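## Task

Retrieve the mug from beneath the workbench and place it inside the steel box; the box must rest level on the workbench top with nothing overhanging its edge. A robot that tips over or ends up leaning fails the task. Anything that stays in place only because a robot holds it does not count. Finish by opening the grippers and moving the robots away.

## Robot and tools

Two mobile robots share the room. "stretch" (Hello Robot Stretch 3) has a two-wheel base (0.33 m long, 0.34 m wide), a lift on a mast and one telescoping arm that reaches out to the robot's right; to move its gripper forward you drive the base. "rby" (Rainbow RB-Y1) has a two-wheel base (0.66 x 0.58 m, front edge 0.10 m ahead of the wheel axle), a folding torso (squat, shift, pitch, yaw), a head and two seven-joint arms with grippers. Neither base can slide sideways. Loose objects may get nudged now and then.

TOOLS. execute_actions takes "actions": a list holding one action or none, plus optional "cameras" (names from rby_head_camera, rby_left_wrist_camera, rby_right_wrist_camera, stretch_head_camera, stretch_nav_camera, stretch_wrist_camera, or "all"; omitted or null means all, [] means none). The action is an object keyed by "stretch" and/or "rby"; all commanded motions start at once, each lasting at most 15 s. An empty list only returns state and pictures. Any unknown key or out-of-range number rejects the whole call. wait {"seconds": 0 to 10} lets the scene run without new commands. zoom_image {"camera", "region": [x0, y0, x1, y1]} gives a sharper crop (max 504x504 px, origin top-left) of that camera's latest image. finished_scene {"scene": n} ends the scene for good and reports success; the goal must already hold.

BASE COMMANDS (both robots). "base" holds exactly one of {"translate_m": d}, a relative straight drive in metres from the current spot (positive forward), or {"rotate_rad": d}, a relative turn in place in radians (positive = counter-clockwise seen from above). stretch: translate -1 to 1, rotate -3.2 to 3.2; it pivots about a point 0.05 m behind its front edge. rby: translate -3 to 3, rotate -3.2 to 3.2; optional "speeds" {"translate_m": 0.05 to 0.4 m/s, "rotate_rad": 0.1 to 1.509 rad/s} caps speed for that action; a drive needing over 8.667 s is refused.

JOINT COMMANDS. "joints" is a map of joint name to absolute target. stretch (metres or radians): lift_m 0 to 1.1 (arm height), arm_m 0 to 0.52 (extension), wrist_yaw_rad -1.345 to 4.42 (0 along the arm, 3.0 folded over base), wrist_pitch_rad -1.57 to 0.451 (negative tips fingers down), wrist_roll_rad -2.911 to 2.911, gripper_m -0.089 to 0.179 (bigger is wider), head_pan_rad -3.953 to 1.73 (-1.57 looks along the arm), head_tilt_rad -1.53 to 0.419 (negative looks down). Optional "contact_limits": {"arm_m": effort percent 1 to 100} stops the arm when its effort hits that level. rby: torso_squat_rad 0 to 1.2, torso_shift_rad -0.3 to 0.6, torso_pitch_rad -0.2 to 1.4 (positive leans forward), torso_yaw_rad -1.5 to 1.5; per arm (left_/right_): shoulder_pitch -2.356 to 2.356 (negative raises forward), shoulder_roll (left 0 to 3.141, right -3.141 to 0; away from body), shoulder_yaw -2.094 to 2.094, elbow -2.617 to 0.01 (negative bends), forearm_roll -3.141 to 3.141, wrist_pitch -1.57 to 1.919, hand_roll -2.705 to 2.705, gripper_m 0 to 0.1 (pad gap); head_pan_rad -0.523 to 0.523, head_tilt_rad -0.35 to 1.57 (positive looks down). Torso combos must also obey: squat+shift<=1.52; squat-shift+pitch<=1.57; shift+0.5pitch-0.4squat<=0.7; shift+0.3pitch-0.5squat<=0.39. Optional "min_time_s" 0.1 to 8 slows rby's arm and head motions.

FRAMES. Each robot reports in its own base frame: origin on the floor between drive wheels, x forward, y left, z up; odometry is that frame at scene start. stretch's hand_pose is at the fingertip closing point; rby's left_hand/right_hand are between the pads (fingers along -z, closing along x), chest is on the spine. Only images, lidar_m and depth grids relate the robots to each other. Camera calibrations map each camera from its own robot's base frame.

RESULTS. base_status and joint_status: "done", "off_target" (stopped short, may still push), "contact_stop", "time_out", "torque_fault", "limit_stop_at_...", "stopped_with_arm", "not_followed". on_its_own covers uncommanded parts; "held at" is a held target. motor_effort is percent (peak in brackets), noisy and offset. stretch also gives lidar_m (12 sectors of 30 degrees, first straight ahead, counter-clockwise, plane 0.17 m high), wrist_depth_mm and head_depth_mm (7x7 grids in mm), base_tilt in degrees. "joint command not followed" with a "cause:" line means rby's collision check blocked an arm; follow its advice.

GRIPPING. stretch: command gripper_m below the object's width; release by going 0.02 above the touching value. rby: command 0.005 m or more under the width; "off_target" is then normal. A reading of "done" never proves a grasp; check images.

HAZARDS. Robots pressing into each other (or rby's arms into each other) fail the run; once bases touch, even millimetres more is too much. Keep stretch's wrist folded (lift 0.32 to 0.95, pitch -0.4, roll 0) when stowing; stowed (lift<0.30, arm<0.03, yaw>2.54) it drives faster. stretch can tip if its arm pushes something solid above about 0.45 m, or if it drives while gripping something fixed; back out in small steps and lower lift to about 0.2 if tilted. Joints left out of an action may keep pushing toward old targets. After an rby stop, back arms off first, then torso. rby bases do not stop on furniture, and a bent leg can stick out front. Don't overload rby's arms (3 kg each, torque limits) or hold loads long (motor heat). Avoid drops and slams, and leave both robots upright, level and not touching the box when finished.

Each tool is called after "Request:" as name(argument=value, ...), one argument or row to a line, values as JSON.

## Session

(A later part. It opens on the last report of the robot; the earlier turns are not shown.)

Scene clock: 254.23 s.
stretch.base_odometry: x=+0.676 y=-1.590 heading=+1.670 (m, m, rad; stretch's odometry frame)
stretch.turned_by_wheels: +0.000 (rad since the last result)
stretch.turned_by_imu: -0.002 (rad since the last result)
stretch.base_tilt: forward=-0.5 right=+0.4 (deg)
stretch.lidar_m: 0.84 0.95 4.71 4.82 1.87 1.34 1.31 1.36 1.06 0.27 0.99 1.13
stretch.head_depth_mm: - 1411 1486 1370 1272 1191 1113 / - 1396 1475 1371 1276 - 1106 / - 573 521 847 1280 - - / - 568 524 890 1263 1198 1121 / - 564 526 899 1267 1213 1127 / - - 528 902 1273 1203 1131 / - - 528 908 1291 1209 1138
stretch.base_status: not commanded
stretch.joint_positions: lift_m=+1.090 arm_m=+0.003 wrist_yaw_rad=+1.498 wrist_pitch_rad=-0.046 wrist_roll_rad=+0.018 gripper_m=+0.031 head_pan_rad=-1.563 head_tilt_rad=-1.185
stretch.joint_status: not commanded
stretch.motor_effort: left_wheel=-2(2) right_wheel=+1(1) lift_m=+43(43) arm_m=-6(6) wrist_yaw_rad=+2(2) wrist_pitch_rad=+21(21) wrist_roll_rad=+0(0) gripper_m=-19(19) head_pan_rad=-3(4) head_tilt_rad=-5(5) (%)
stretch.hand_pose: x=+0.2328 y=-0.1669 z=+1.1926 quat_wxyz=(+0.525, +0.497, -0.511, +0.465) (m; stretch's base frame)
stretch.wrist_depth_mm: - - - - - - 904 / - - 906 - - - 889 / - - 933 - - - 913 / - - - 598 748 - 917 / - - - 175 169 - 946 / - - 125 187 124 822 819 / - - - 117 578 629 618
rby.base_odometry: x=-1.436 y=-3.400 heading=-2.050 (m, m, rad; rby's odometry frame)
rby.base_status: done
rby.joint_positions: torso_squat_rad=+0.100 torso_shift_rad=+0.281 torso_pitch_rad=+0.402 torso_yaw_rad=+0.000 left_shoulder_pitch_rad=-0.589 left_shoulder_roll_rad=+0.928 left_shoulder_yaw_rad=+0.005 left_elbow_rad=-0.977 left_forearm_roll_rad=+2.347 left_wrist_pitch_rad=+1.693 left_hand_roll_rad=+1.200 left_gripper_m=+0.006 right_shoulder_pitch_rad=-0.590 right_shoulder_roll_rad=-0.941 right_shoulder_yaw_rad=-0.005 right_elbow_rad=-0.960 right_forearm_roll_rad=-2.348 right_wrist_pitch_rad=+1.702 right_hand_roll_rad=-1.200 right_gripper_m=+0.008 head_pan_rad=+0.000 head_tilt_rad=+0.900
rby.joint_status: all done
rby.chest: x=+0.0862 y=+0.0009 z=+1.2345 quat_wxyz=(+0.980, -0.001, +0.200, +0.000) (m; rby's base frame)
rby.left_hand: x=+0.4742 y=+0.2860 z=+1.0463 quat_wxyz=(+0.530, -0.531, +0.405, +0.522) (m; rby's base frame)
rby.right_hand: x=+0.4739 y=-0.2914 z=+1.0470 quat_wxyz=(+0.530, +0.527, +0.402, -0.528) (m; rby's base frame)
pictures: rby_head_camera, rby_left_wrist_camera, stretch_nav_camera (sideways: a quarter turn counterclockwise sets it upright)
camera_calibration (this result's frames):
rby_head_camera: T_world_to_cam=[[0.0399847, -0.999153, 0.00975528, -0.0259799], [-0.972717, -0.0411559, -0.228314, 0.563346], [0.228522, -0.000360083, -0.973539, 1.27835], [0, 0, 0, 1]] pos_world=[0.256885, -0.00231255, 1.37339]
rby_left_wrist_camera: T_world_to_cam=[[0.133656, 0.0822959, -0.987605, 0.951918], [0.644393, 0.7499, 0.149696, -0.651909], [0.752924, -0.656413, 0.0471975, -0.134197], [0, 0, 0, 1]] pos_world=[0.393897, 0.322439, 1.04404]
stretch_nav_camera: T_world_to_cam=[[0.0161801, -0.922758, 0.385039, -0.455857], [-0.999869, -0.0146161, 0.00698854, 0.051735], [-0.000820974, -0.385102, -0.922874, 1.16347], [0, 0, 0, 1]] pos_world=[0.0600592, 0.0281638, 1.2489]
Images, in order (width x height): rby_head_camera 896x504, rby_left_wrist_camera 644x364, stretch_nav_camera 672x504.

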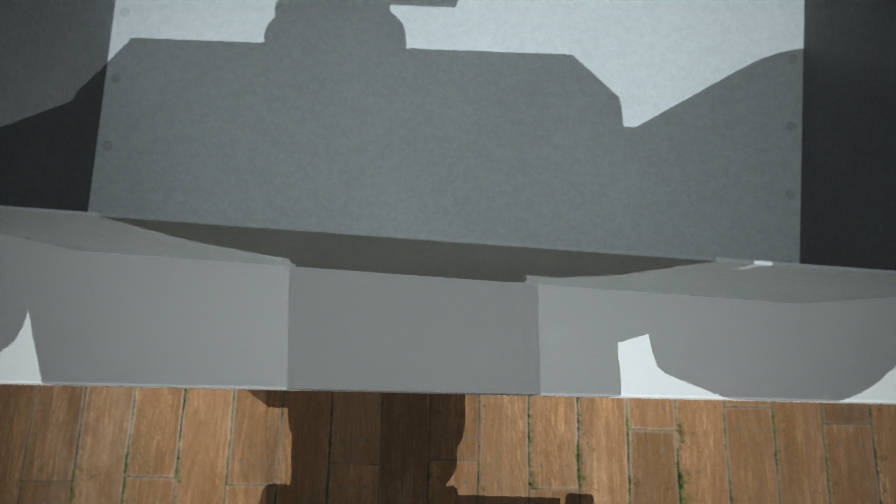

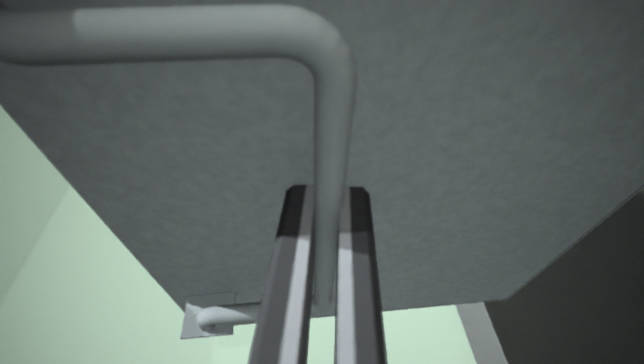

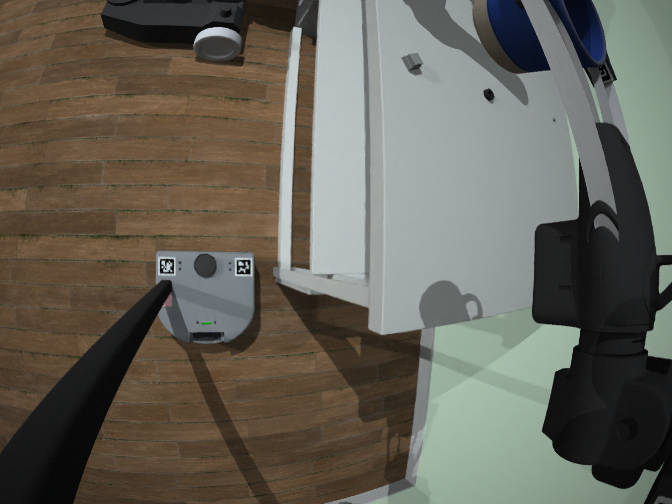

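Request:
execute_actions(
  actions=[
    {"rby":{"base":{"translate_m":0.04},"joints":{"torso_squat_rad":0.46}}},
  ],
  cameras=["rby_left_wrist_camera"],
)

Request:
execute_actions(
  actions=[
    {"rby":{"joints":{"torso_squat_rad":0.51}}},
  ],
  cameras=["rby_left_wrist_camera","rby_right_wrist_camera"],
)

Scene clock: 261.00 s.
stretch.base_odometry: x=+0.676 y=-1.590 heading=+1.670 (m, m, rad; stretch's odometry frame)
stretch.turned_by_wheels: +0.000 (rad since the last result)
stretch.turned_by_imu: -0.001 (rad since the last result)
stretch.base_tilt: forward=-0.5 right=+0.3 (deg)
stretch.lidar_m: 0.85 0.95 4.69 4.82 1.88 1.34 1.31 1.35 1.06 0.27 0.99 1.12
stretch.head_depth_mm: - 1407 1469 1370 1266 1192 1123 / - 1404 1485 1366 1271 - 1098 / - 573 521 850 1280 - - / - 568 524 893 1262 1202 1114 / - 562 526 897 1264 1213 1136 / - - 528 901 1275 1209 1130 / - - 530 905 1281 1212 1139
stretch.base_status: not commanded
stretch.joint_positions: lift_m=+1.090 arm_m=+0.003 wrist_yaw_rad=+1.498 wrist_pitch_rad=-0.046 wrist_roll_rad=+0.018 gripper_m=+0.031 head_pan_rad=-1.563 head_tilt_rad=-1.185
stretch.joint_status: not commanded
stretch.motor_effort: left_wheel=-2(2) right_wheel=+1(1) lift_m=+43(43) arm_m=-6(6) wrist_yaw_rad=+2(2) wrist_pitch_rad=+21(20) wrist_roll_rad=+0(0) gripper_m=-19(19) head_pan_rad=-4(4) head_tilt_rad=-5(5) (%)
stretch.hand_pose: x=+0.2328 y=-0.1669 z=+1.1926 quat_wxyz=(+0.525, +0.497, -0.511, +0.465) (m; stretch's base frame)
stretch.wrist_depth_mm: - - - - - - 896 / - - - - - - 941 / - - 935 - - - 914 / - - 991 639 - - 919 / - - - 175 168 - 925 / - - 125 186 124 819 808 / - - - 117 585 626 618
rby.base_odometry: x=-1.454 y=-3.436 heading=-2.050 (m, m, rad; rby's odometry frame)
rby.base_status: done
rby.joint_positions: torso_squat_rad=+0.460 torso_shift_rad=+0.281 torso_pitch_rad=+0.402 torso_yaw_rad=+0.000 left_shoulder_pitch_rad=-0.589 left_shoulder_roll_rad=+0.928 left_shoulder_yaw_rad=+0.005 left_elbow_rad=-0.977 left_forearm_roll_rad=+2.347 left_wrist_pitch_rad=+1.693 left_hand_roll_rad=+1.200 left_gripper_m=+0.006 right_shoulder_pitch_rad=-0.590 right_shoulder_roll_rad=-0.941 right_shoulder_yaw_rad=-0.005 right_elbow_rad=-0.960 right_forearm_roll_rad=-2.348 right_wrist_pitch_rad=+1.702 right_hand_roll_rad=-1.200 right_gripper_m=+0.008 head_pan_rad=+0.000 head_tilt_rad=+0.900
rby.joint_status: all done
rby.chest: x=+0.0669 y=+0.0009 z=+1.1680 quat_wxyz=(+0.980, -0.001, +0.200, +0.000) (m; rby's base frame)
rby.left_hand: x=+0.4549 y=+0.2859 z=+0.9799 quat_wxyz=(+0.530, -0.531, +0.405, +0.522) (m; rby's base frame)
rby.right_hand: x=+0.4546 y=-0.2914 z=+0.9807 quat_wxyz=(+0.530, +0.527, +0.402, -0.528) (m; rby's base frame)
pictures: rby_left_wrist_camera
camera_calibration (this result's frames):
rby_left_wrist_camera: T_world_to_cam=[[0.133967, 0.0822961, -0.987563, 0.888811], [0.644367, 0.74988, 0.149901, -0.629686], [0.75289, -0.656435, 0.0474303, -0.116778], [0, 0, 0, 1]] pos_world=[0.374599, 0.322387, 0.977686]
Images, in order (width x height): rby_left_wrist_camera 644x364.

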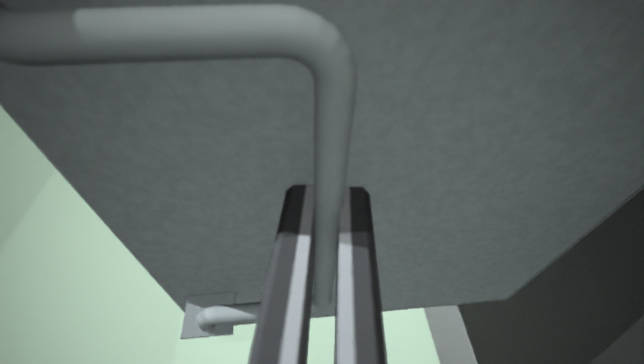

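Scene clock: 261.87 s.
stretch.base_odometry: x=+0.676 y=-1.590 heading=+1.670 (m, m, rad; stretch's odometry frame)
stretch.turned_by_wheels: +0.000 (rad since the last result)
stretch.turned_by_imu: +0.000 (rad since the last result)
stretch.base_tilt: forward=-0.5 right=+0.3 (deg)
stretch.lidar_m: 0.85 0.94 4.69 4.81 1.88 1.34 1.31 1.35 1.06 0.27 0.99 1.13
stretch.head_depth_mm: - 1413 1476 1371 1279 1195 1116 / - 1408 1486 1372 1286 - 1102 / - 575 521 848 1281 - - / - 570 524 888 1263 1200 1116 / - 563 525 896 1255 1203 1129 / - - 527 899 1284 1214 1134 / - - 529 905 1287 1214 1141
stretch.base_status: not commanded
stretch.joint_positions: lift_m=+1.090 arm_m=+0.003 wrist_yaw_rad=+1.498 wrist_pitch_rad=-0.046 wrist_roll_rad=+0.018 gripper_m=+0.031 head_pan_rad=-1.563 head_tilt_rad=-1.185
stretch.joint_status: not commanded
stretch.motor_effort: left_wheel=-2(2) right_wheel=+1(1) lift_m=+43(43) arm_m=-6(6) wrist_yaw_rad=+2(2) wrist_pitch_rad=+21(21) wrist_roll_rad=+0(0) gripper_m=-20(18) head_pan_rad=-3(4) head_tilt_rad=-5(5) (%)
stretch.hand_pose: x=+0.2328 y=-0.1669 z=+1.1926 quat_wxyz=(+0.525, +0.497, -0.511, +0.465) (m; stretch's base frame)
stretch.wrist_depth_mm: - - - - - - 892 / - - - - - - 907 / - - 934 - - - 927 / - - 987 678 - - 918 / - - - 174 167 - 921 / - - 125 187 124 816 809 / - - - 117 574 632 643
rby.base_odometry: x=-1.454 y=-3.436 heading=-2.050 (m, m, rad; rby's odometry frame)
rby.base_status: not commanded
rby.joint_positions: torso_squat_rad=+0.510 torso_shift_rad=+0.281 torso_pitch_rad=+0.401 torso_yaw_rad=+0.000 left_shoulder_pitch_rad=-0.591 left_shoulder_roll_rad=+0.928 left_shoulder_yaw_rad=+0.006 left_elbow_rad=-0.977 left_forearm_roll_rad=+2.349 left_wrist_pitch_rad=+1.693 left_hand_roll_rad=+1.200 left_gripper_m=+0.006 right_shoulder_pitch_rad=-0.590 right_shoulder_roll_rad=-0.941 right_shoulder_yaw_rad=-0.005 right_elbow_rad=-0.959 right_forearm_roll_rad=-2.348 right_wrist_pitch_rad=+1.702 right_hand_roll_rad=-1.200 right_gripper_m=+0.008 head_pan_rad=+0.000 head_tilt_rad=+0.900
rby.joint_status: all done
rby.chest: x=+0.0620 y=+0.0007 z=+1.1524 quat_wxyz=(+0.980, -0.001, +0.199, +0.000) (m; rby's base frame)
rby.left_hand: x=+0.4509 y=+0.2857 z=+0.9660 quat_wxyz=(+0.531, -0.533, +0.404, +0.521) (m; rby's base frame)
rby.right_hand: x=+0.4498 y=-0.2915 z=+0.9653 quat_wxyz=(+0.530, +0.527, +0.402, -0.528) (m; rby's base frame)
pictures: rby_left_wrist_camera, rby_right_wrist_camera
camera_calibration (this result's frames):
rby_left_wrist_camera: T_world_to_cam=[[0.137679, 0.0809135, -0.987166, 0.873907], [0.643671, 0.750205, 0.151263, -0.625987], [0.752816, -0.656236, 0.0512054, -0.116963], [0, 0, 0, 1]] pos_world=[0.370664, 0.322152, 0.963369]
rby_right_wrist_camera: T_world_to_cam=[[-0.0933778, 0.14459, 0.985076, -0.864476], [0.702436, -0.691611, 0.168101, -0.647919], [0.705595, 0.707649, -0.0369843, 0.00993054], [0, 0, 0, 1]] pos_world=[0.367391, -0.33014, 0.960857]
Images, in order (width x height): rby_left_wrist_camera 644x364, rby_right_wrist_camera 644x364.

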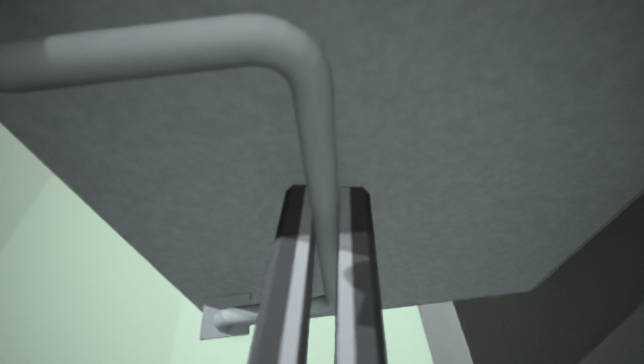

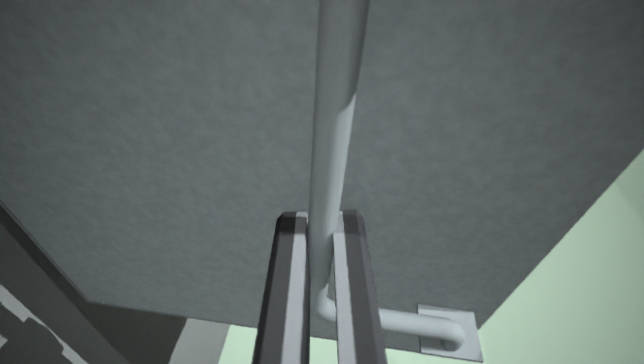

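Request:
execute_actions(
  actions=[
    {"rby":{"joints":{"torso_squat_rad":0.52,"left_gripper_m":0.06,"right_gripper_m":0.06}}},
  ],
  cameras=[],
)

Request:
execute_actions(
  actions=[
    {"rby":{"joints":{"left_shoulder_roll_rad":1.1,"right_shoulder_roll_rad":-1.1,"left_elbow_rad":-0.6,"right_elbow_rad":-0.6,"left_wrist_pitch_rad":1.85,"right_wrist_pitch_rad":1.85,"head_tilt_rad":-0.15}}},
  ],
  cameras=[],
)

Request:
execute_actions(
  actions=[
    {"rby":{"base":{"translate_m":-1.4}},"stretch":{"base":{"translate_m":0.25},"joints":{"lift_m":1.1,"wrist_yaw_rad":0,"head_tilt_rad":-0.6}}},
  ],
  cameras=[],
)

Request:
execute_actions(
  actions=[
    {"stretch":{"base":{"translate_m":0.78}}},
  ],
  cameras=["rby_head_camera","stretch_nav_camera","stretch_wrist_camera"],
)

Scene clock: 270.20 s.
stretch.base_odometry: x=+0.676 y=-1.590 heading=+1.670 (m, m, rad; stretch's odometry frame)
stretch.turned_by_wheels: +0.000 (rad since the last result)
stretch.turned_by_imu: -0.001 (rad since the last result)
stretch.base_tilt: forward=-0.5 right=+0.4 (deg)
stretch.lidar_m: 0.85 0.95 4.68 4.81 1.87 1.34 1.31 1.36 1.06 0.27 1.00 1.13
stretch.head_depth_mm: - 1414 1477 1364 1275 1191 1119 / - 1407 1482 1367 1275 - 1099 / - 573 522 849 1284 - - / - 567 523 890 1261 1196 1111 / - 564 525 899 1262 1209 1131 / - - 528 905 1284 1208 1139 / - - 530 906 1291 1213 1135
stretch.base_status: not commanded
stretch.joint_positions: lift_m=+1.090 arm_m=+0.003 wrist_yaw_rad=+1.498 wrist_pitch_rad=-0.046 wrist_roll_rad=+0.018 gripper_m=+0.031 head_pan_rad=-1.563 head_tilt_rad=-1.185
stretch.joint_status: not commanded
stretch.motor_effort: left_wheel=-2(2) right_wheel=+1(0) lift_m=+42(43) arm_m=-6(6) wrist_yaw_rad=+2(2) wrist_pitch_rad=+21(20) wrist_roll_rad=+0(0) gripper_m=-19(19) head_pan_rad=-4(4) head_tilt_rad=-5(5) (%)
stretch.hand_pose: x=+0.2328 y=-0.1669 z=+1.1926 quat_wxyz=(+0.525, +0.497, -0.511, +0.465) (m; stretch's base frame)
stretch.wrist_depth_mm: - - - - - - 902 / - - - - - - 928 / - - 914 - - - 937 / - - - 695 - - 950 / - - - 175 167 - 963 / - - 125 188 124 810 793 / - - - 118 579 626 640
rby.base_odometry: x=-1.454 y=-3.436 heading=-2.050 (m, m, rad; rby's odometry frame)
rby.base_status: not commanded
rby.joint_positions: torso_squat_rad=+0.520 torso_shift_rad=+0.280 torso_pitch_rad=+0.400 torso_yaw_rad=+0.000 left_shoulder_pitch_rad=-0.591 left_shoulder_roll_rad=+0.928 left_shoulder_yaw_rad=+0.006 left_elbow_rad=-0.978 left_forearm_roll_rad=+2.349 left_wrist_pitch_rad=+1.694 left_hand_roll_rad=+1.200 left_gripper_m=+0.060 right_shoulder_pitch_rad=-0.592 right_shoulder_roll_rad=-0.941 right_shoulder_yaw_rad=-0.007 right_elbow_rad=-0.961 right_forearm_roll_rad=-2.350 right_wrist_pitch_rad=+1.703 right_hand_roll_rad=-1.200 right_gripper_m=+0.060 head_pan_rad=+0.000 head_tilt_rad=+0.900
rby.joint_status: all done
rby.chest: x=+0.0605 y=+0.0008 z=+1.1493 quat_wxyz=(+0.980, -0.001, +0.199, +0.000) (m; rby's base frame)
rby.left_hand: x=+0.4495 y=+0.2855 z=+0.9636 quat_wxyz=(+0.531, -0.533, +0.404, +0.520) (m; rby's base frame)
rby.right_hand: x=+0.4492 y=-0.2910 z=+0.9642 quat_wxyz=(+0.531, +0.529, +0.402, -0.526) (m; rby's base frame)
pictures: none
No camera images: the call's "cameras" was empty. Leave "cameras" out to get every camera's image.

Scene clock: 271.57 s.
stretch.base_odometry: x=+0.676 y=-1.590 heading=+1.670 (m, m, rad; stretch's odometry frame)
stretch.turned_by_wheels: +0.000 (rad since the last result)
stretch.turned_by_imu: +0.000 (rad since the last result)
stretch.base_tilt: forward=-0.5 right=+0.4 (deg)
stretch.lidar_m: 0.84 0.94 4.69 4.81 1.87 1.34 1.31 1.36 1.06 0.27 0.99 1.12
stretch.head_depth_mm: - 1412 1466 1362 1276 1192 1117 / - 1403 1477 1362 1269 - 1104 / - 573 522 852 1279 - - / - 568 524 885 1259 1195 1118 / - 564 525 901 1268 1209 1140 / - - 526 903 1280 1209 1132 / - - 529 902 1282 1215 1135
stretch.base_status: not commanded
stretch.joint_positions: lift_m=+1.090 arm_m=+0.003 wrist_yaw_rad=+1.498 wrist_pitch_rad=-0.046 wrist_roll_rad=+0.018 gripper_m=+0.031 head_pan_rad=-1.563 head_tilt_rad=-1.185
stretch.joint_status: not commanded
stretch.motor_effort: left_wheel=-2(2) right_wheel=+0(1) lift_m=+43(43) arm_m=-6(6) wrist_yaw_rad=+2(2) wrist_pitch_rad=+21(21) wrist_roll_rad=+0(0) gripper_m=-19(19) head_pan_rad=-4(4) head_tilt_rad=-5(5) (%)
stretch.hand_pose: x=+0.2328 y=-0.1669 z=+1.1926 quat_wxyz=(+0.525, +0.497, -0.511, +0.465) (m; stretch's base frame)
stretch.wrist_depth_mm: - - - - - - 900 / - - - - - - 901 / - - 944 - - - 922 / - - 967 617 - - 924 / - - - 175 167 - 901 / - - 125 187 123 793 788 / - - - 117 575 626 628
rby.base_odometry: x=-1.454 y=-3.436 heading=-2.050 (m, m, rad; rby's odometry frame)
rby.base_status: not commanded
rby.joint_positions: torso_squat_rad=+0.520 torso_shift_rad=+0.280 torso_pitch_rad=+0.400 torso_yaw_rad=+0.000 left_shoulder_pitch_rad=-0.591 left_shoulder_roll_rad=+1.100 left_shoulder_yaw_rad=+0.006 left_elbow_rad=-0.600 left_forearm_roll_rad=+2.349 left_wrist_pitch_rad=+1.850 left_hand_roll_rad=+1.200 left_gripper_m=+0.060 right_shoulder_pitch_rad=-0.592 right_shoulder_roll_rad=-1.100 right_shoulder_yaw_rad=-0.007 right_elbow_rad=-0.600 right_forearm_roll_rad=-2.350 right_wrist_pitch_rad=+1.850 right_hand_roll_rad=-1.200 right_gripper_m=+0.060 head_pan_rad=+0.000 head_tilt_rad=-0.150
rby.joint_status: all done
rby.chest: x=+0.0604 y=+0.0008 z=+1.1493 quat_wxyz=(+0.980, -0.001, +0.199, +0.000) (m; rby's base frame)
rby.left_hand: x=+0.4233 y=+0.4065 z=+0.9544 quat_wxyz=(+0.463, -0.488, +0.375, +0.638) (m; rby's base frame)
rby.right_hand: x=+0.4240 y=-0.4050 z=+0.9560 quat_wxyz=(+0.464, +0.488, +0.374, -0.638) (m; rby's base frame)
pictures: none
No camera images: the call's "cameras" was empty. Leave "cameras" out to get every camera's image.

Scene clock: 276.63 s.
stretch.base_odometry: x=+0.651 y=-1.341 heading=+1.670 (m, m, rad; stretch's odometry frame)
stretch.turned_by_wheels: +0.000 (rad since the last result)
stretch.turned_by_imu: -0.001 (rad since the last result)
stretch.base_tilt: forward=-0.5 right=+0.4 (deg)
stretch.lidar_m: 1.15 2.95 1.46 4.81 2.23 1.60 1.56 0.38 0.38 0.96 0.99 0.89
stretch.head_depth_mm: - - - - - 524 459 / - - - - - 514 461 / - - - - - 528 462 / - 321 1014 820 644 532 463 / 860 935 1028 825 649 536 465 / 854 946 1032 831 652 537 467 / 858 948 1039 836 658 541 468
stretch.base_status: done
stretch.joint_positions: lift_m=+1.100 arm_m=+0.003 wrist_yaw_rad=+0.002 wrist_pitch_rad=-0.046 wrist_roll_rad=+0.018 gripper_m=+0.031 head_pan_rad=-1.563 head_tilt_rad=-0.606
stretch.joint_status: all done
stretch.motor_effort: left_wheel=-2(3) right_wheel=+1(5) lift_m=+44(49) arm_m=-6(6) wrist_yaw_rad=-1(3) wrist_pitch_rad=+21(21) wrist_roll_rad=+0(0) gripper_m=-19(18) head_pan_rad=-4(3) head_tilt_rad=+2(20) (%)
stretch.hand_pose: x=-0.0210 y=-0.4032 z=+1.2027 quat_wxyz=(+0.701, +0.017, -0.713, -0.016) (m; stretch's base frame)
stretch.wrist_depth_mm: 708 711 710 731 745 742 729 / 725 735 734 756 757 778 796 / 757 770 764 793 786 815 808 / 782 794 792 783 798 842 825 / 834 816 787 175 168 847 860 / 831 843 124 186 123 893 897 / 651 668 625 117 606 904 935
rby.base_odometry: x=-0.810 y=-2.193 heading=-2.049 (m, m, rad; rby's odometry frame)
rby.base_status: done
rby.joint_positions: torso_squat_rad=+0.520 torso_shift_rad=+0.280 torso_pitch_rad=+0.400 torso_yaw_rad=+0.000 left_shoulder_pitch_rad=-0.591 left_shoulder_roll_rad=+1.100 left_shoulder_yaw_rad=+0.006 left_elbow_rad=-0.600 left_forearm_roll_rad=+2.349 left_wrist_pitch_rad=+1.850 left_hand_roll_rad=+1.200 left_gripper_m=+0.060 right_shoulder_pitch_rad=-0.592 right_shoulder_roll_rad=-1.100 right_shoulder_yaw_rad=-0.007 right_elbow_rad=-0.600 right_forearm_roll_rad=-2.350 right_wrist_pitch_rad=+1.850 right_hand_roll_rad=-1.200 right_gripper_m=+0.060 head_pan_rad=+0.000 head_tilt_rad=-0.150
rby.joint_status: not commanded
rby.chest: x=+0.0604 y=+0.0008 z=+1.1493 quat_wxyz=(+0.980, -0.001, +0.199, +0.000) (m; rby's base frame)
rby.left_hand: x=+0.4233 y=+0.4065 z=+0.9545 quat_wxyz=(+0.463, -0.488, +0.375, +0.638) (m; rby's base frame)
rby.right_hand: x=+0.4240 y=-0.4050 z=+0.9560 quat_wxyz=(+0.464, +0.488, +0.374, -0.638) (m; rby's base frame)
pictures: none
No camera images: the call's "cameras" was empty. Leave "cameras" out to get every camera's image.

Scene clock: 285.83 s.
stretch.base_odometry: x=+0.574 y=-0.565 heading=+1.670 (m, m, rad; stretch's odometry frame)
stretch.turned_by_wheels: +0.000 (rad since the last result)
stretch.turned_by_imu: -0.002 (rad since the last result)
stretch.base_tilt: forward=-0.5 right=+0.4 (deg)
stretch.lidar_m: 2.29 2.28 1.37 1.31 3.34 2.41 1.08 1.10 0.99 0.30 0.31 0.42
stretch.head_depth_mm: - - - - - 450 457 / - - - - - 467 459 / - - - - - 460 460 / - 322 807 648 406 462 463 / 851 932 1024 653 409 467 465 / 854 945 1025 658 413 472 464 / 851 942 1025 660 417 475 465
stretch.base_status: done
stretch.joint_positions: lift_m=+1.100 arm_m=+0.003 wrist_yaw_rad=+0.001 wrist_pitch_rad=-0.046 wrist_roll_rad=+0.018 gripper_m=+0.031 head_pan_rad=-1.563 head_tilt_rad=-0.606
stretch.joint_status: not commanded
stretch.motor_effort: left_wheel=-2(2) right_wheel=+0(6) lift_m=+44(43) arm_m=-6(6) wrist_yaw_rad=-1(0) wrist_pitch_rad=+21(20) wrist_roll_rad=+0(0) gripper_m=-19(19) head_pan_rad=-3(4) head_tilt_rad=+2(2) (%)
stretch.hand_pose: x=-0.0211 y=-0.4032 z=+1.2027 quat_wxyz=(+0.701, +0.017, -0.713, -0.016) (m; stretch's base frame)
stretch.wrist_depth_mm: 705 715 730 709 714 748 736 / 753 731 740 739 758 767 744 / 747 761 779 771 800 793 788 / 788 782 786 804 802 784 829 / 818 834 807 175 168 863 874 / 835 863 125 186 124 836 827 / 383 381 377 117 369 633 633
rby.base_odometry: x=-0.810 y=-2.193 heading=-2.049 (m, m, rad; rby's odometry frame)
rby.base_status: not commanded
rby.joint_positions: torso_squat_rad=+0.520 torso_shift_rad=+0.280 torso_pitch_rad=+0.400 torso_yaw_rad=+0.000 left_shoulder_pitch_rad=-0.591 left_shoulder_roll_rad=+1.100 left_shoulder_yaw_rad=+0.006 left_elbow_rad=-0.600 left_forearm_roll_rad=+2.349 left_wrist_pitch_rad=+1.850 left_hand_roll_rad=+1.200 left_gripper_m=+0.060 right_shoulder_pitch_rad=-0.592 right_shoulder_roll_rad=-1.100 right_shoulder_yaw_rad=-0.007 right_elbow_rad=-0.600 right_forearm_roll_rad=-2.350 right_wrist_pitch_rad=+1.850 right_hand_roll_rad=-1.200 right_gripper_m=+0.060 head_pan_rad=+0.000 head_tilt_rad=-0.150
rby.joint_status: not commanded
rby.chest: x=+0.0604 y=+0.0008 z=+1.1493 quat_wxyz=(+0.980, -0.001, +0.199, +0.000) (m; rby's base frame)
rby.left_hand: x=+0.4233 y=+0.4065 z=+0.9545 quat_wxyz=(+0.463, -0.488, +0.375, +0.638) (m; rby's base frame)
rby.right_hand: x=+0.4240 y=-0.4050 z=+0.9560 quat_wxyz=(+0.464, +0.488, +0.374, -0.638) (m; rby's base frame)
pictures: rby_head_camera, stretch_nav_camera (sideways: a quarter turn counterclockwise sets it upright), stretch_wrist_camera
camera_calibration (this result's frames):
rby_head_camera: T_world_to_cam=[[0.012638, -0.999118, 0.0400467, -0.0599645], [-0.283898, -0.041987, -0.957935, 1.37602], [0.958771, 0.000737151, -0.284179, 0.172476], [0, 0, 0, 1]] pos_world=[0.226042, -0.00226384, 1.36955]
stretch_nav_camera: T_world_to_cam=[[0.0134823, -0.56158, 0.827313, -1.0321], [-0.999906, -0.00961051, 0.00977138, 0.0481058], [0.00246348, -0.827367, -0.561657, 0.693758], [0, 0, 0, 1]] pos_world=[0.0603073, -0.00515242, 1.24305]
stretch_wrist_camera: T_world_to_cam=[[-0.997932, 0.0174148, -0.061875, 0.0595384], [0.0641379, 0.20603, -0.976442, 1.29691], [-0.00425646, -0.978391, -0.20672, 0.021664], [0, 0, 0, 1]] pos_world=[-0.0236734, -0.247042, 1.27452]
Images, in order (width x height): rby_head_camera 896x504, stretch_nav_camera 672x504, stretch_wrist_camera 644x364.

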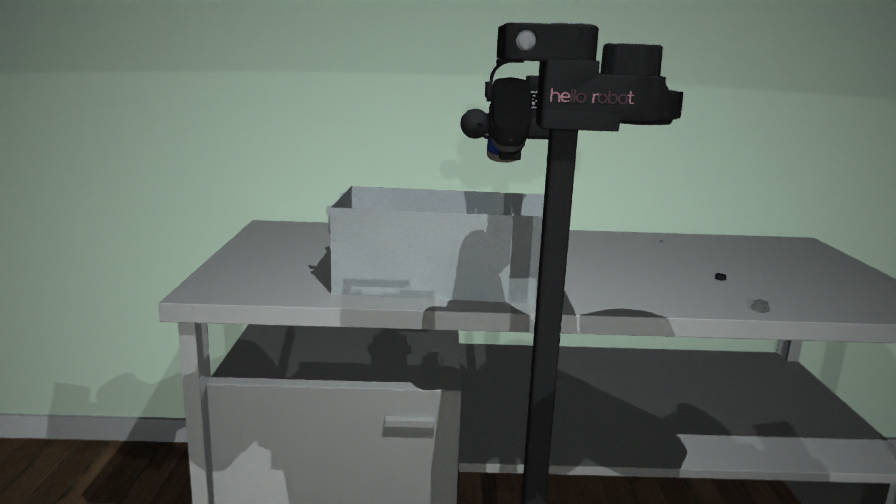

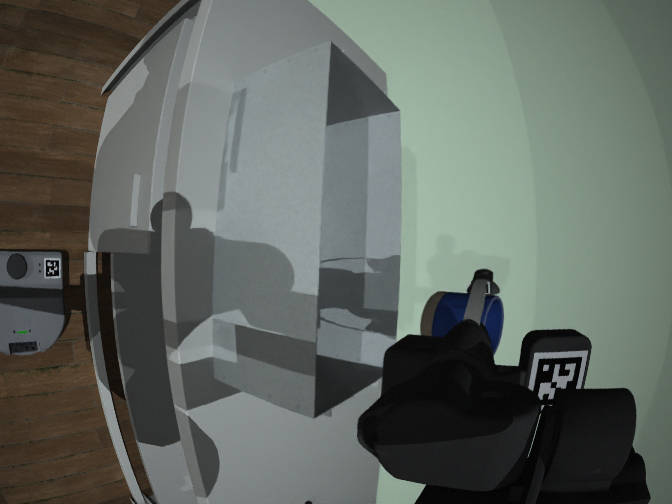

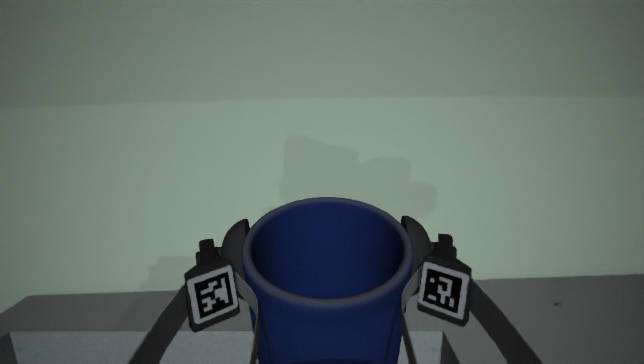

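Request:
execute_actions(
  actions=[
    {"stretch":{"base":{"translate_m":0.1},"joints":{"arm_m":0.1,"wrist_pitch_rad":-0.55}}},
  ],
  cameras=[],
)

Request:
execute_actions(
  actions=[
    {"stretch":{"joints":{"arm_m":0.19,"wrist_pitch_rad":-1.0}}},
  ],
  cameras=["rby_head_camera","stretch_nav_camera","stretch_wrist_camera"],
)

Scene clock: 293.77 s.
stretch.base_odometry: x=+0.564 y=-0.465 heading=+1.670 (m, m, rad; stretch's odometry frame)
stretch.turned_by_wheels: +0.000 (rad since the last result)
stretch.turned_by_imu: -0.001 (rad since the last result)
stretch.base_tilt: forward=-0.5 right=+0.4 (deg)
stretch.lidar_m: 2.18 2.21 2.61 1.32 3.49 2.52 1.17 1.19 0.99 0.30 0.31 0.42
stretch.head_depth_mm: - - 592 640 402 455 457 / - - - 655 406 461 460 / - - - 675 410 466 461 / 852 953 1026 654 412 469 463 / 853 938 1027 660 417 475 463 / 850 945 1026 664 421 481 464 / 851 943 1026 654 424 485 461
stretch.base_status: done
stretch.joint_positions: lift_m=+1.100 arm_m=+0.100 wrist_yaw_rad=+0.001 wrist_pitch_rad=-0.580 wrist_roll_rad=+0.018 gripper_m=+0.031 head_pan_rad=-1.563 head_tilt_rad=-0.606
stretch.joint_status: all done
stretch.motor_effort: left_wheel=-2(2) right_wheel=+1(7) lift_m=+44(43) arm_m=+5(9) wrist_yaw_rad=+0(1) wrist_pitch_rad=+13(21) wrist_roll_rad=+0(0) gripper_m=-18(19) head_pan_rad=-4(4) head_tilt_rad=+2(2) (%)
stretch.hand_pose: x=-0.0214 y=-0.4456 z=+1.0778 quat_wxyz=(+0.672, +0.201, -0.683, -0.204) (m; stretch's base frame)
stretch.wrist_depth_mm: 633 628 619 643 654 650 658 / 684 699 702 703 715 732 729 / 729 704 705 691 681 682 687 / 313 323 324 308 313 316 538 / 333 375 348 175 168 358 275 / 332 421 125 187 126 383 272 / 332 381 368 118 361 360 274
rby.base_odometry: x=-0.810 y=-2.193 heading=-2.049 (m, m, rad; rby's odometry frame)
rby.base_status: not commanded
rby.joint_positions: torso_squat_rad=+0.520 torso_shift_rad=+0.280 torso_pitch_rad=+0.400 torso_yaw_rad=+0.000 left_shoulder_pitch_rad=-0.591 left_shoulder_roll_rad=+1.100 left_shoulder_yaw_rad=+0.006 left_elbow_rad=-0.600 left_forearm_roll_rad=+2.349 left_wrist_pitch_rad=+1.850 left_hand_roll_rad=+1.200 left_gripper_m=+0.060 right_shoulder_pitch_rad=-0.592 right_shoulder_roll_rad=-1.100 right_shoulder_yaw_rad=-0.007 right_elbow_rad=-0.600 right_forearm_roll_rad=-2.350 right_wrist_pitch_rad=+1.850 right_hand_roll_rad=-1.200 right_gripper_m=+0.060 head_pan_rad=+0.000 head_tilt_rad=-0.150
rby.joint_status: not commanded
rby.chest: x=+0.0604 y=+0.0008 z=+1.1493 quat_wxyz=(+0.980, -0.001, +0.199, +0.000) (m; rby's base frame)
rby.left_hand: x=+0.4233 y=+0.4065 z=+0.9545 quat_wxyz=(+0.463, -0.488, +0.375, +0.638) (m; rby's base frame)
rby.right_hand: x=+0.4240 y=-0.4050 z=+0.9560 quat_wxyz=(+0.464, +0.488, +0.374, -0.638) (m; rby's base frame)
pictures: none
No camera images: the call's "cameras" was empty. Leave "cameras" out to get every camera's image.

Scene clock: 295.67 s.
stretch.base_odometry: x=+0.564 y=-0.465 heading=+1.670 (m, m, rad; stretch's odometry frame)
stretch.turned_by_wheels: +0.000 (rad since the last result)
stretch.turned_by_imu: +0.000 (rad since the last result)
stretch.base_tilt: forward=-0.5 right=+0.4 (deg)
stretch.lidar_m: 2.19 2.20 2.61 1.31 3.48 2.53 1.17 1.19 0.99 0.30 0.31 0.42
stretch.head_depth_mm: - - 1025 641 403 457 457 / - - 1024 647 405 461 459 / - - - 443 409 465 461 / 858 938 1029 617 412 470 463 / 852 948 1021 658 416 475 464 / 851 941 1027 665 420 480 463 / 853 951 1024 651 424 485 463
stretch.base_status: not commanded
stretch.joint_positions: lift_m=+1.100 arm_m=+0.190 wrist_yaw_rad=+0.001 wrist_pitch_rad=-1.014 wrist_roll_rad=+0.018 gripper_m=+0.031 head_pan_rad=-1.563 head_tilt_rad=-0.606
stretch.joint_status: all done
stretch.motor_effort: left_wheel=-2(2) right_wheel=+0(1) lift_m=+42(43) arm_m=+5(7) wrist_yaw_rad=+0(0) wrist_pitch_rad=+6(17) wrist_roll_rad=+0(0) gripper_m=-19(19) head_pan_rad=-3(4) head_tilt_rad=+2(2) (%)
stretch.hand_pose: x=-0.0215 y=-0.4495 z=+1.0083 quat_wxyz=(+0.613, +0.341, -0.623, -0.347) (m; stretch's base frame)
stretch.wrist_depth_mm: 471 476 469 472 468 478 477 / 234 230 230 226 225 228 222 / 299 300 297 294 293 291 263 / 328 376 372 373 374 371 276 / 333 358 351 176 167 354 270 / 324 334 125 190 127 337 273 / 312 319 314 118 308 318 274
rby.base_odometry: x=-0.810 y=-2.193 heading=-2.049 (m, m, rad; rby's odometry frame)
rby.base_status: not commanded
rby.joint_positions: torso_squat_rad=+0.520 torso_shift_rad=+0.280 torso_pitch_rad=+0.400 torso_yaw_rad=+0.000 left_shoulder_pitch_rad=-0.591 left_shoulder_roll_rad=+1.100 left_shoulder_yaw_rad=+0.006 left_elbow_rad=-0.600 left_forearm_roll_rad=+2.349 left_wrist_pitch_rad=+1.850 left_hand_roll_rad=+1.200 left_gripper_m=+0.060 right_shoulder_pitch_rad=-0.592 right_shoulder_roll_rad=-1.100 right_shoulder_yaw_rad=-0.007 right_elbow_rad=-0.600 right_forearm_roll_rad=-2.350 right_wrist_pitch_rad=+1.850 right_hand_roll_rad=-1.200 right_gripper_m=+0.060 head_pan_rad=+0.000 head_tilt_rad=-0.150
rby.joint_status: not commanded
rby.chest: x=+0.0604 y=+0.0008 z=+1.1493 quat_wxyz=(+0.980, -0.001, +0.199, +0.000) (m; rby's base frame)
rby.left_hand: x=+0.4233 y=+0.4065 z=+0.9545 quat_wxyz=(+0.463, -0.488, +0.375, +0.638) (m; rby's base frame)
rby.right_hand: x=+0.4240 y=-0.4050 z=+0.9560 quat_wxyz=(+0.464, +0.488, +0.374, -0.638) (m; rby's base frame)
pictures: rby_head_camera, stretch_nav_camera (sideways: a quarter turn counterclockwise sets it upright), stretch_wrist_camera
camera_calibration (this result's frames):
rby_head_camera: T_world_to_cam=[[0.0126379, -0.999118, 0.0400468, -0.0599646], [-0.283898, -0.0419872, -0.957935, 1.37602], [0.958771, 0.000737043, -0.284178, 0.172476], [0, 0, 0, 1]] pos_world=[0.226041, -0.00226377, 1.36955]
stretch_nav_camera: T_world_to_cam=[[0.0134795, -0.561196, 0.827573, -1.03244], [-0.999906, -0.0096061, 0.00977239, 0.0481045], [0.00246552, -0.827627, -0.561273, 0.693259], [0, 0, 0, 1]] pos_world=[0.0603075, -0.00517969, 1.24306]
stretch_wrist_camera: T_world_to_cam=[[-0.997922, 0.0614731, -0.0192828, 0.0247744], [0.0641617, 0.921162, -0.383854, 0.840659], [-0.00583412, -0.384294, -0.923193, 0.925548], [0, 0, 0, 1]] pos_world=[-0.0238154, -0.420224, 1.17763]
Images, in order (width x height): rby_head_camera 896x504, stretch_nav_camera 672x504, stretch_wrist_camera 644x364.

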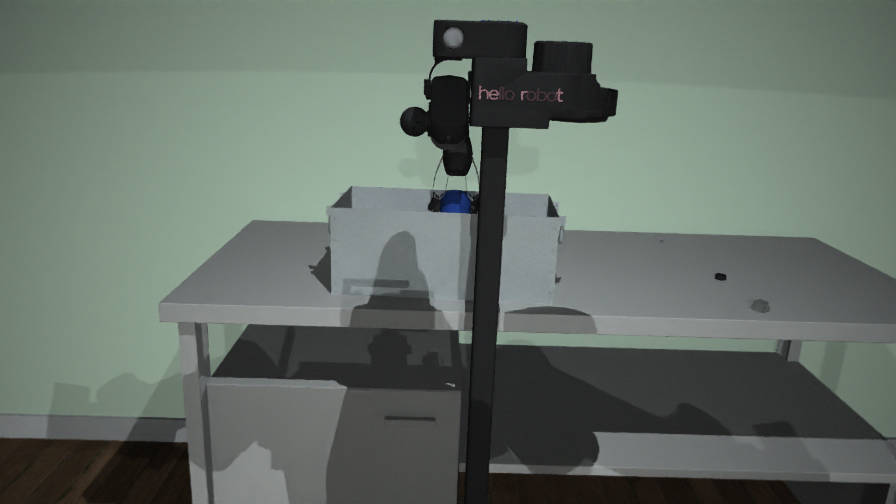

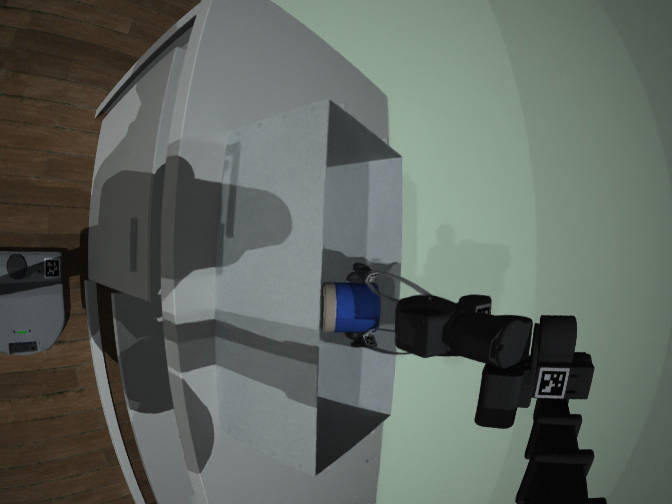

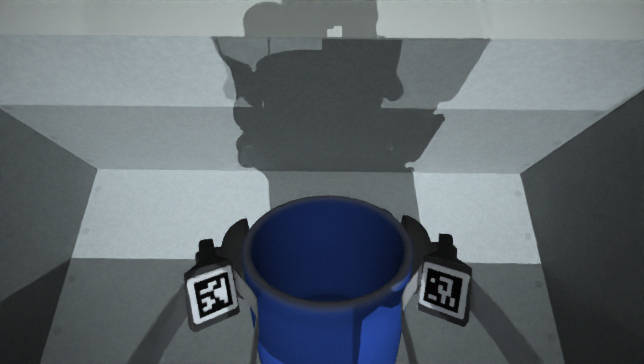

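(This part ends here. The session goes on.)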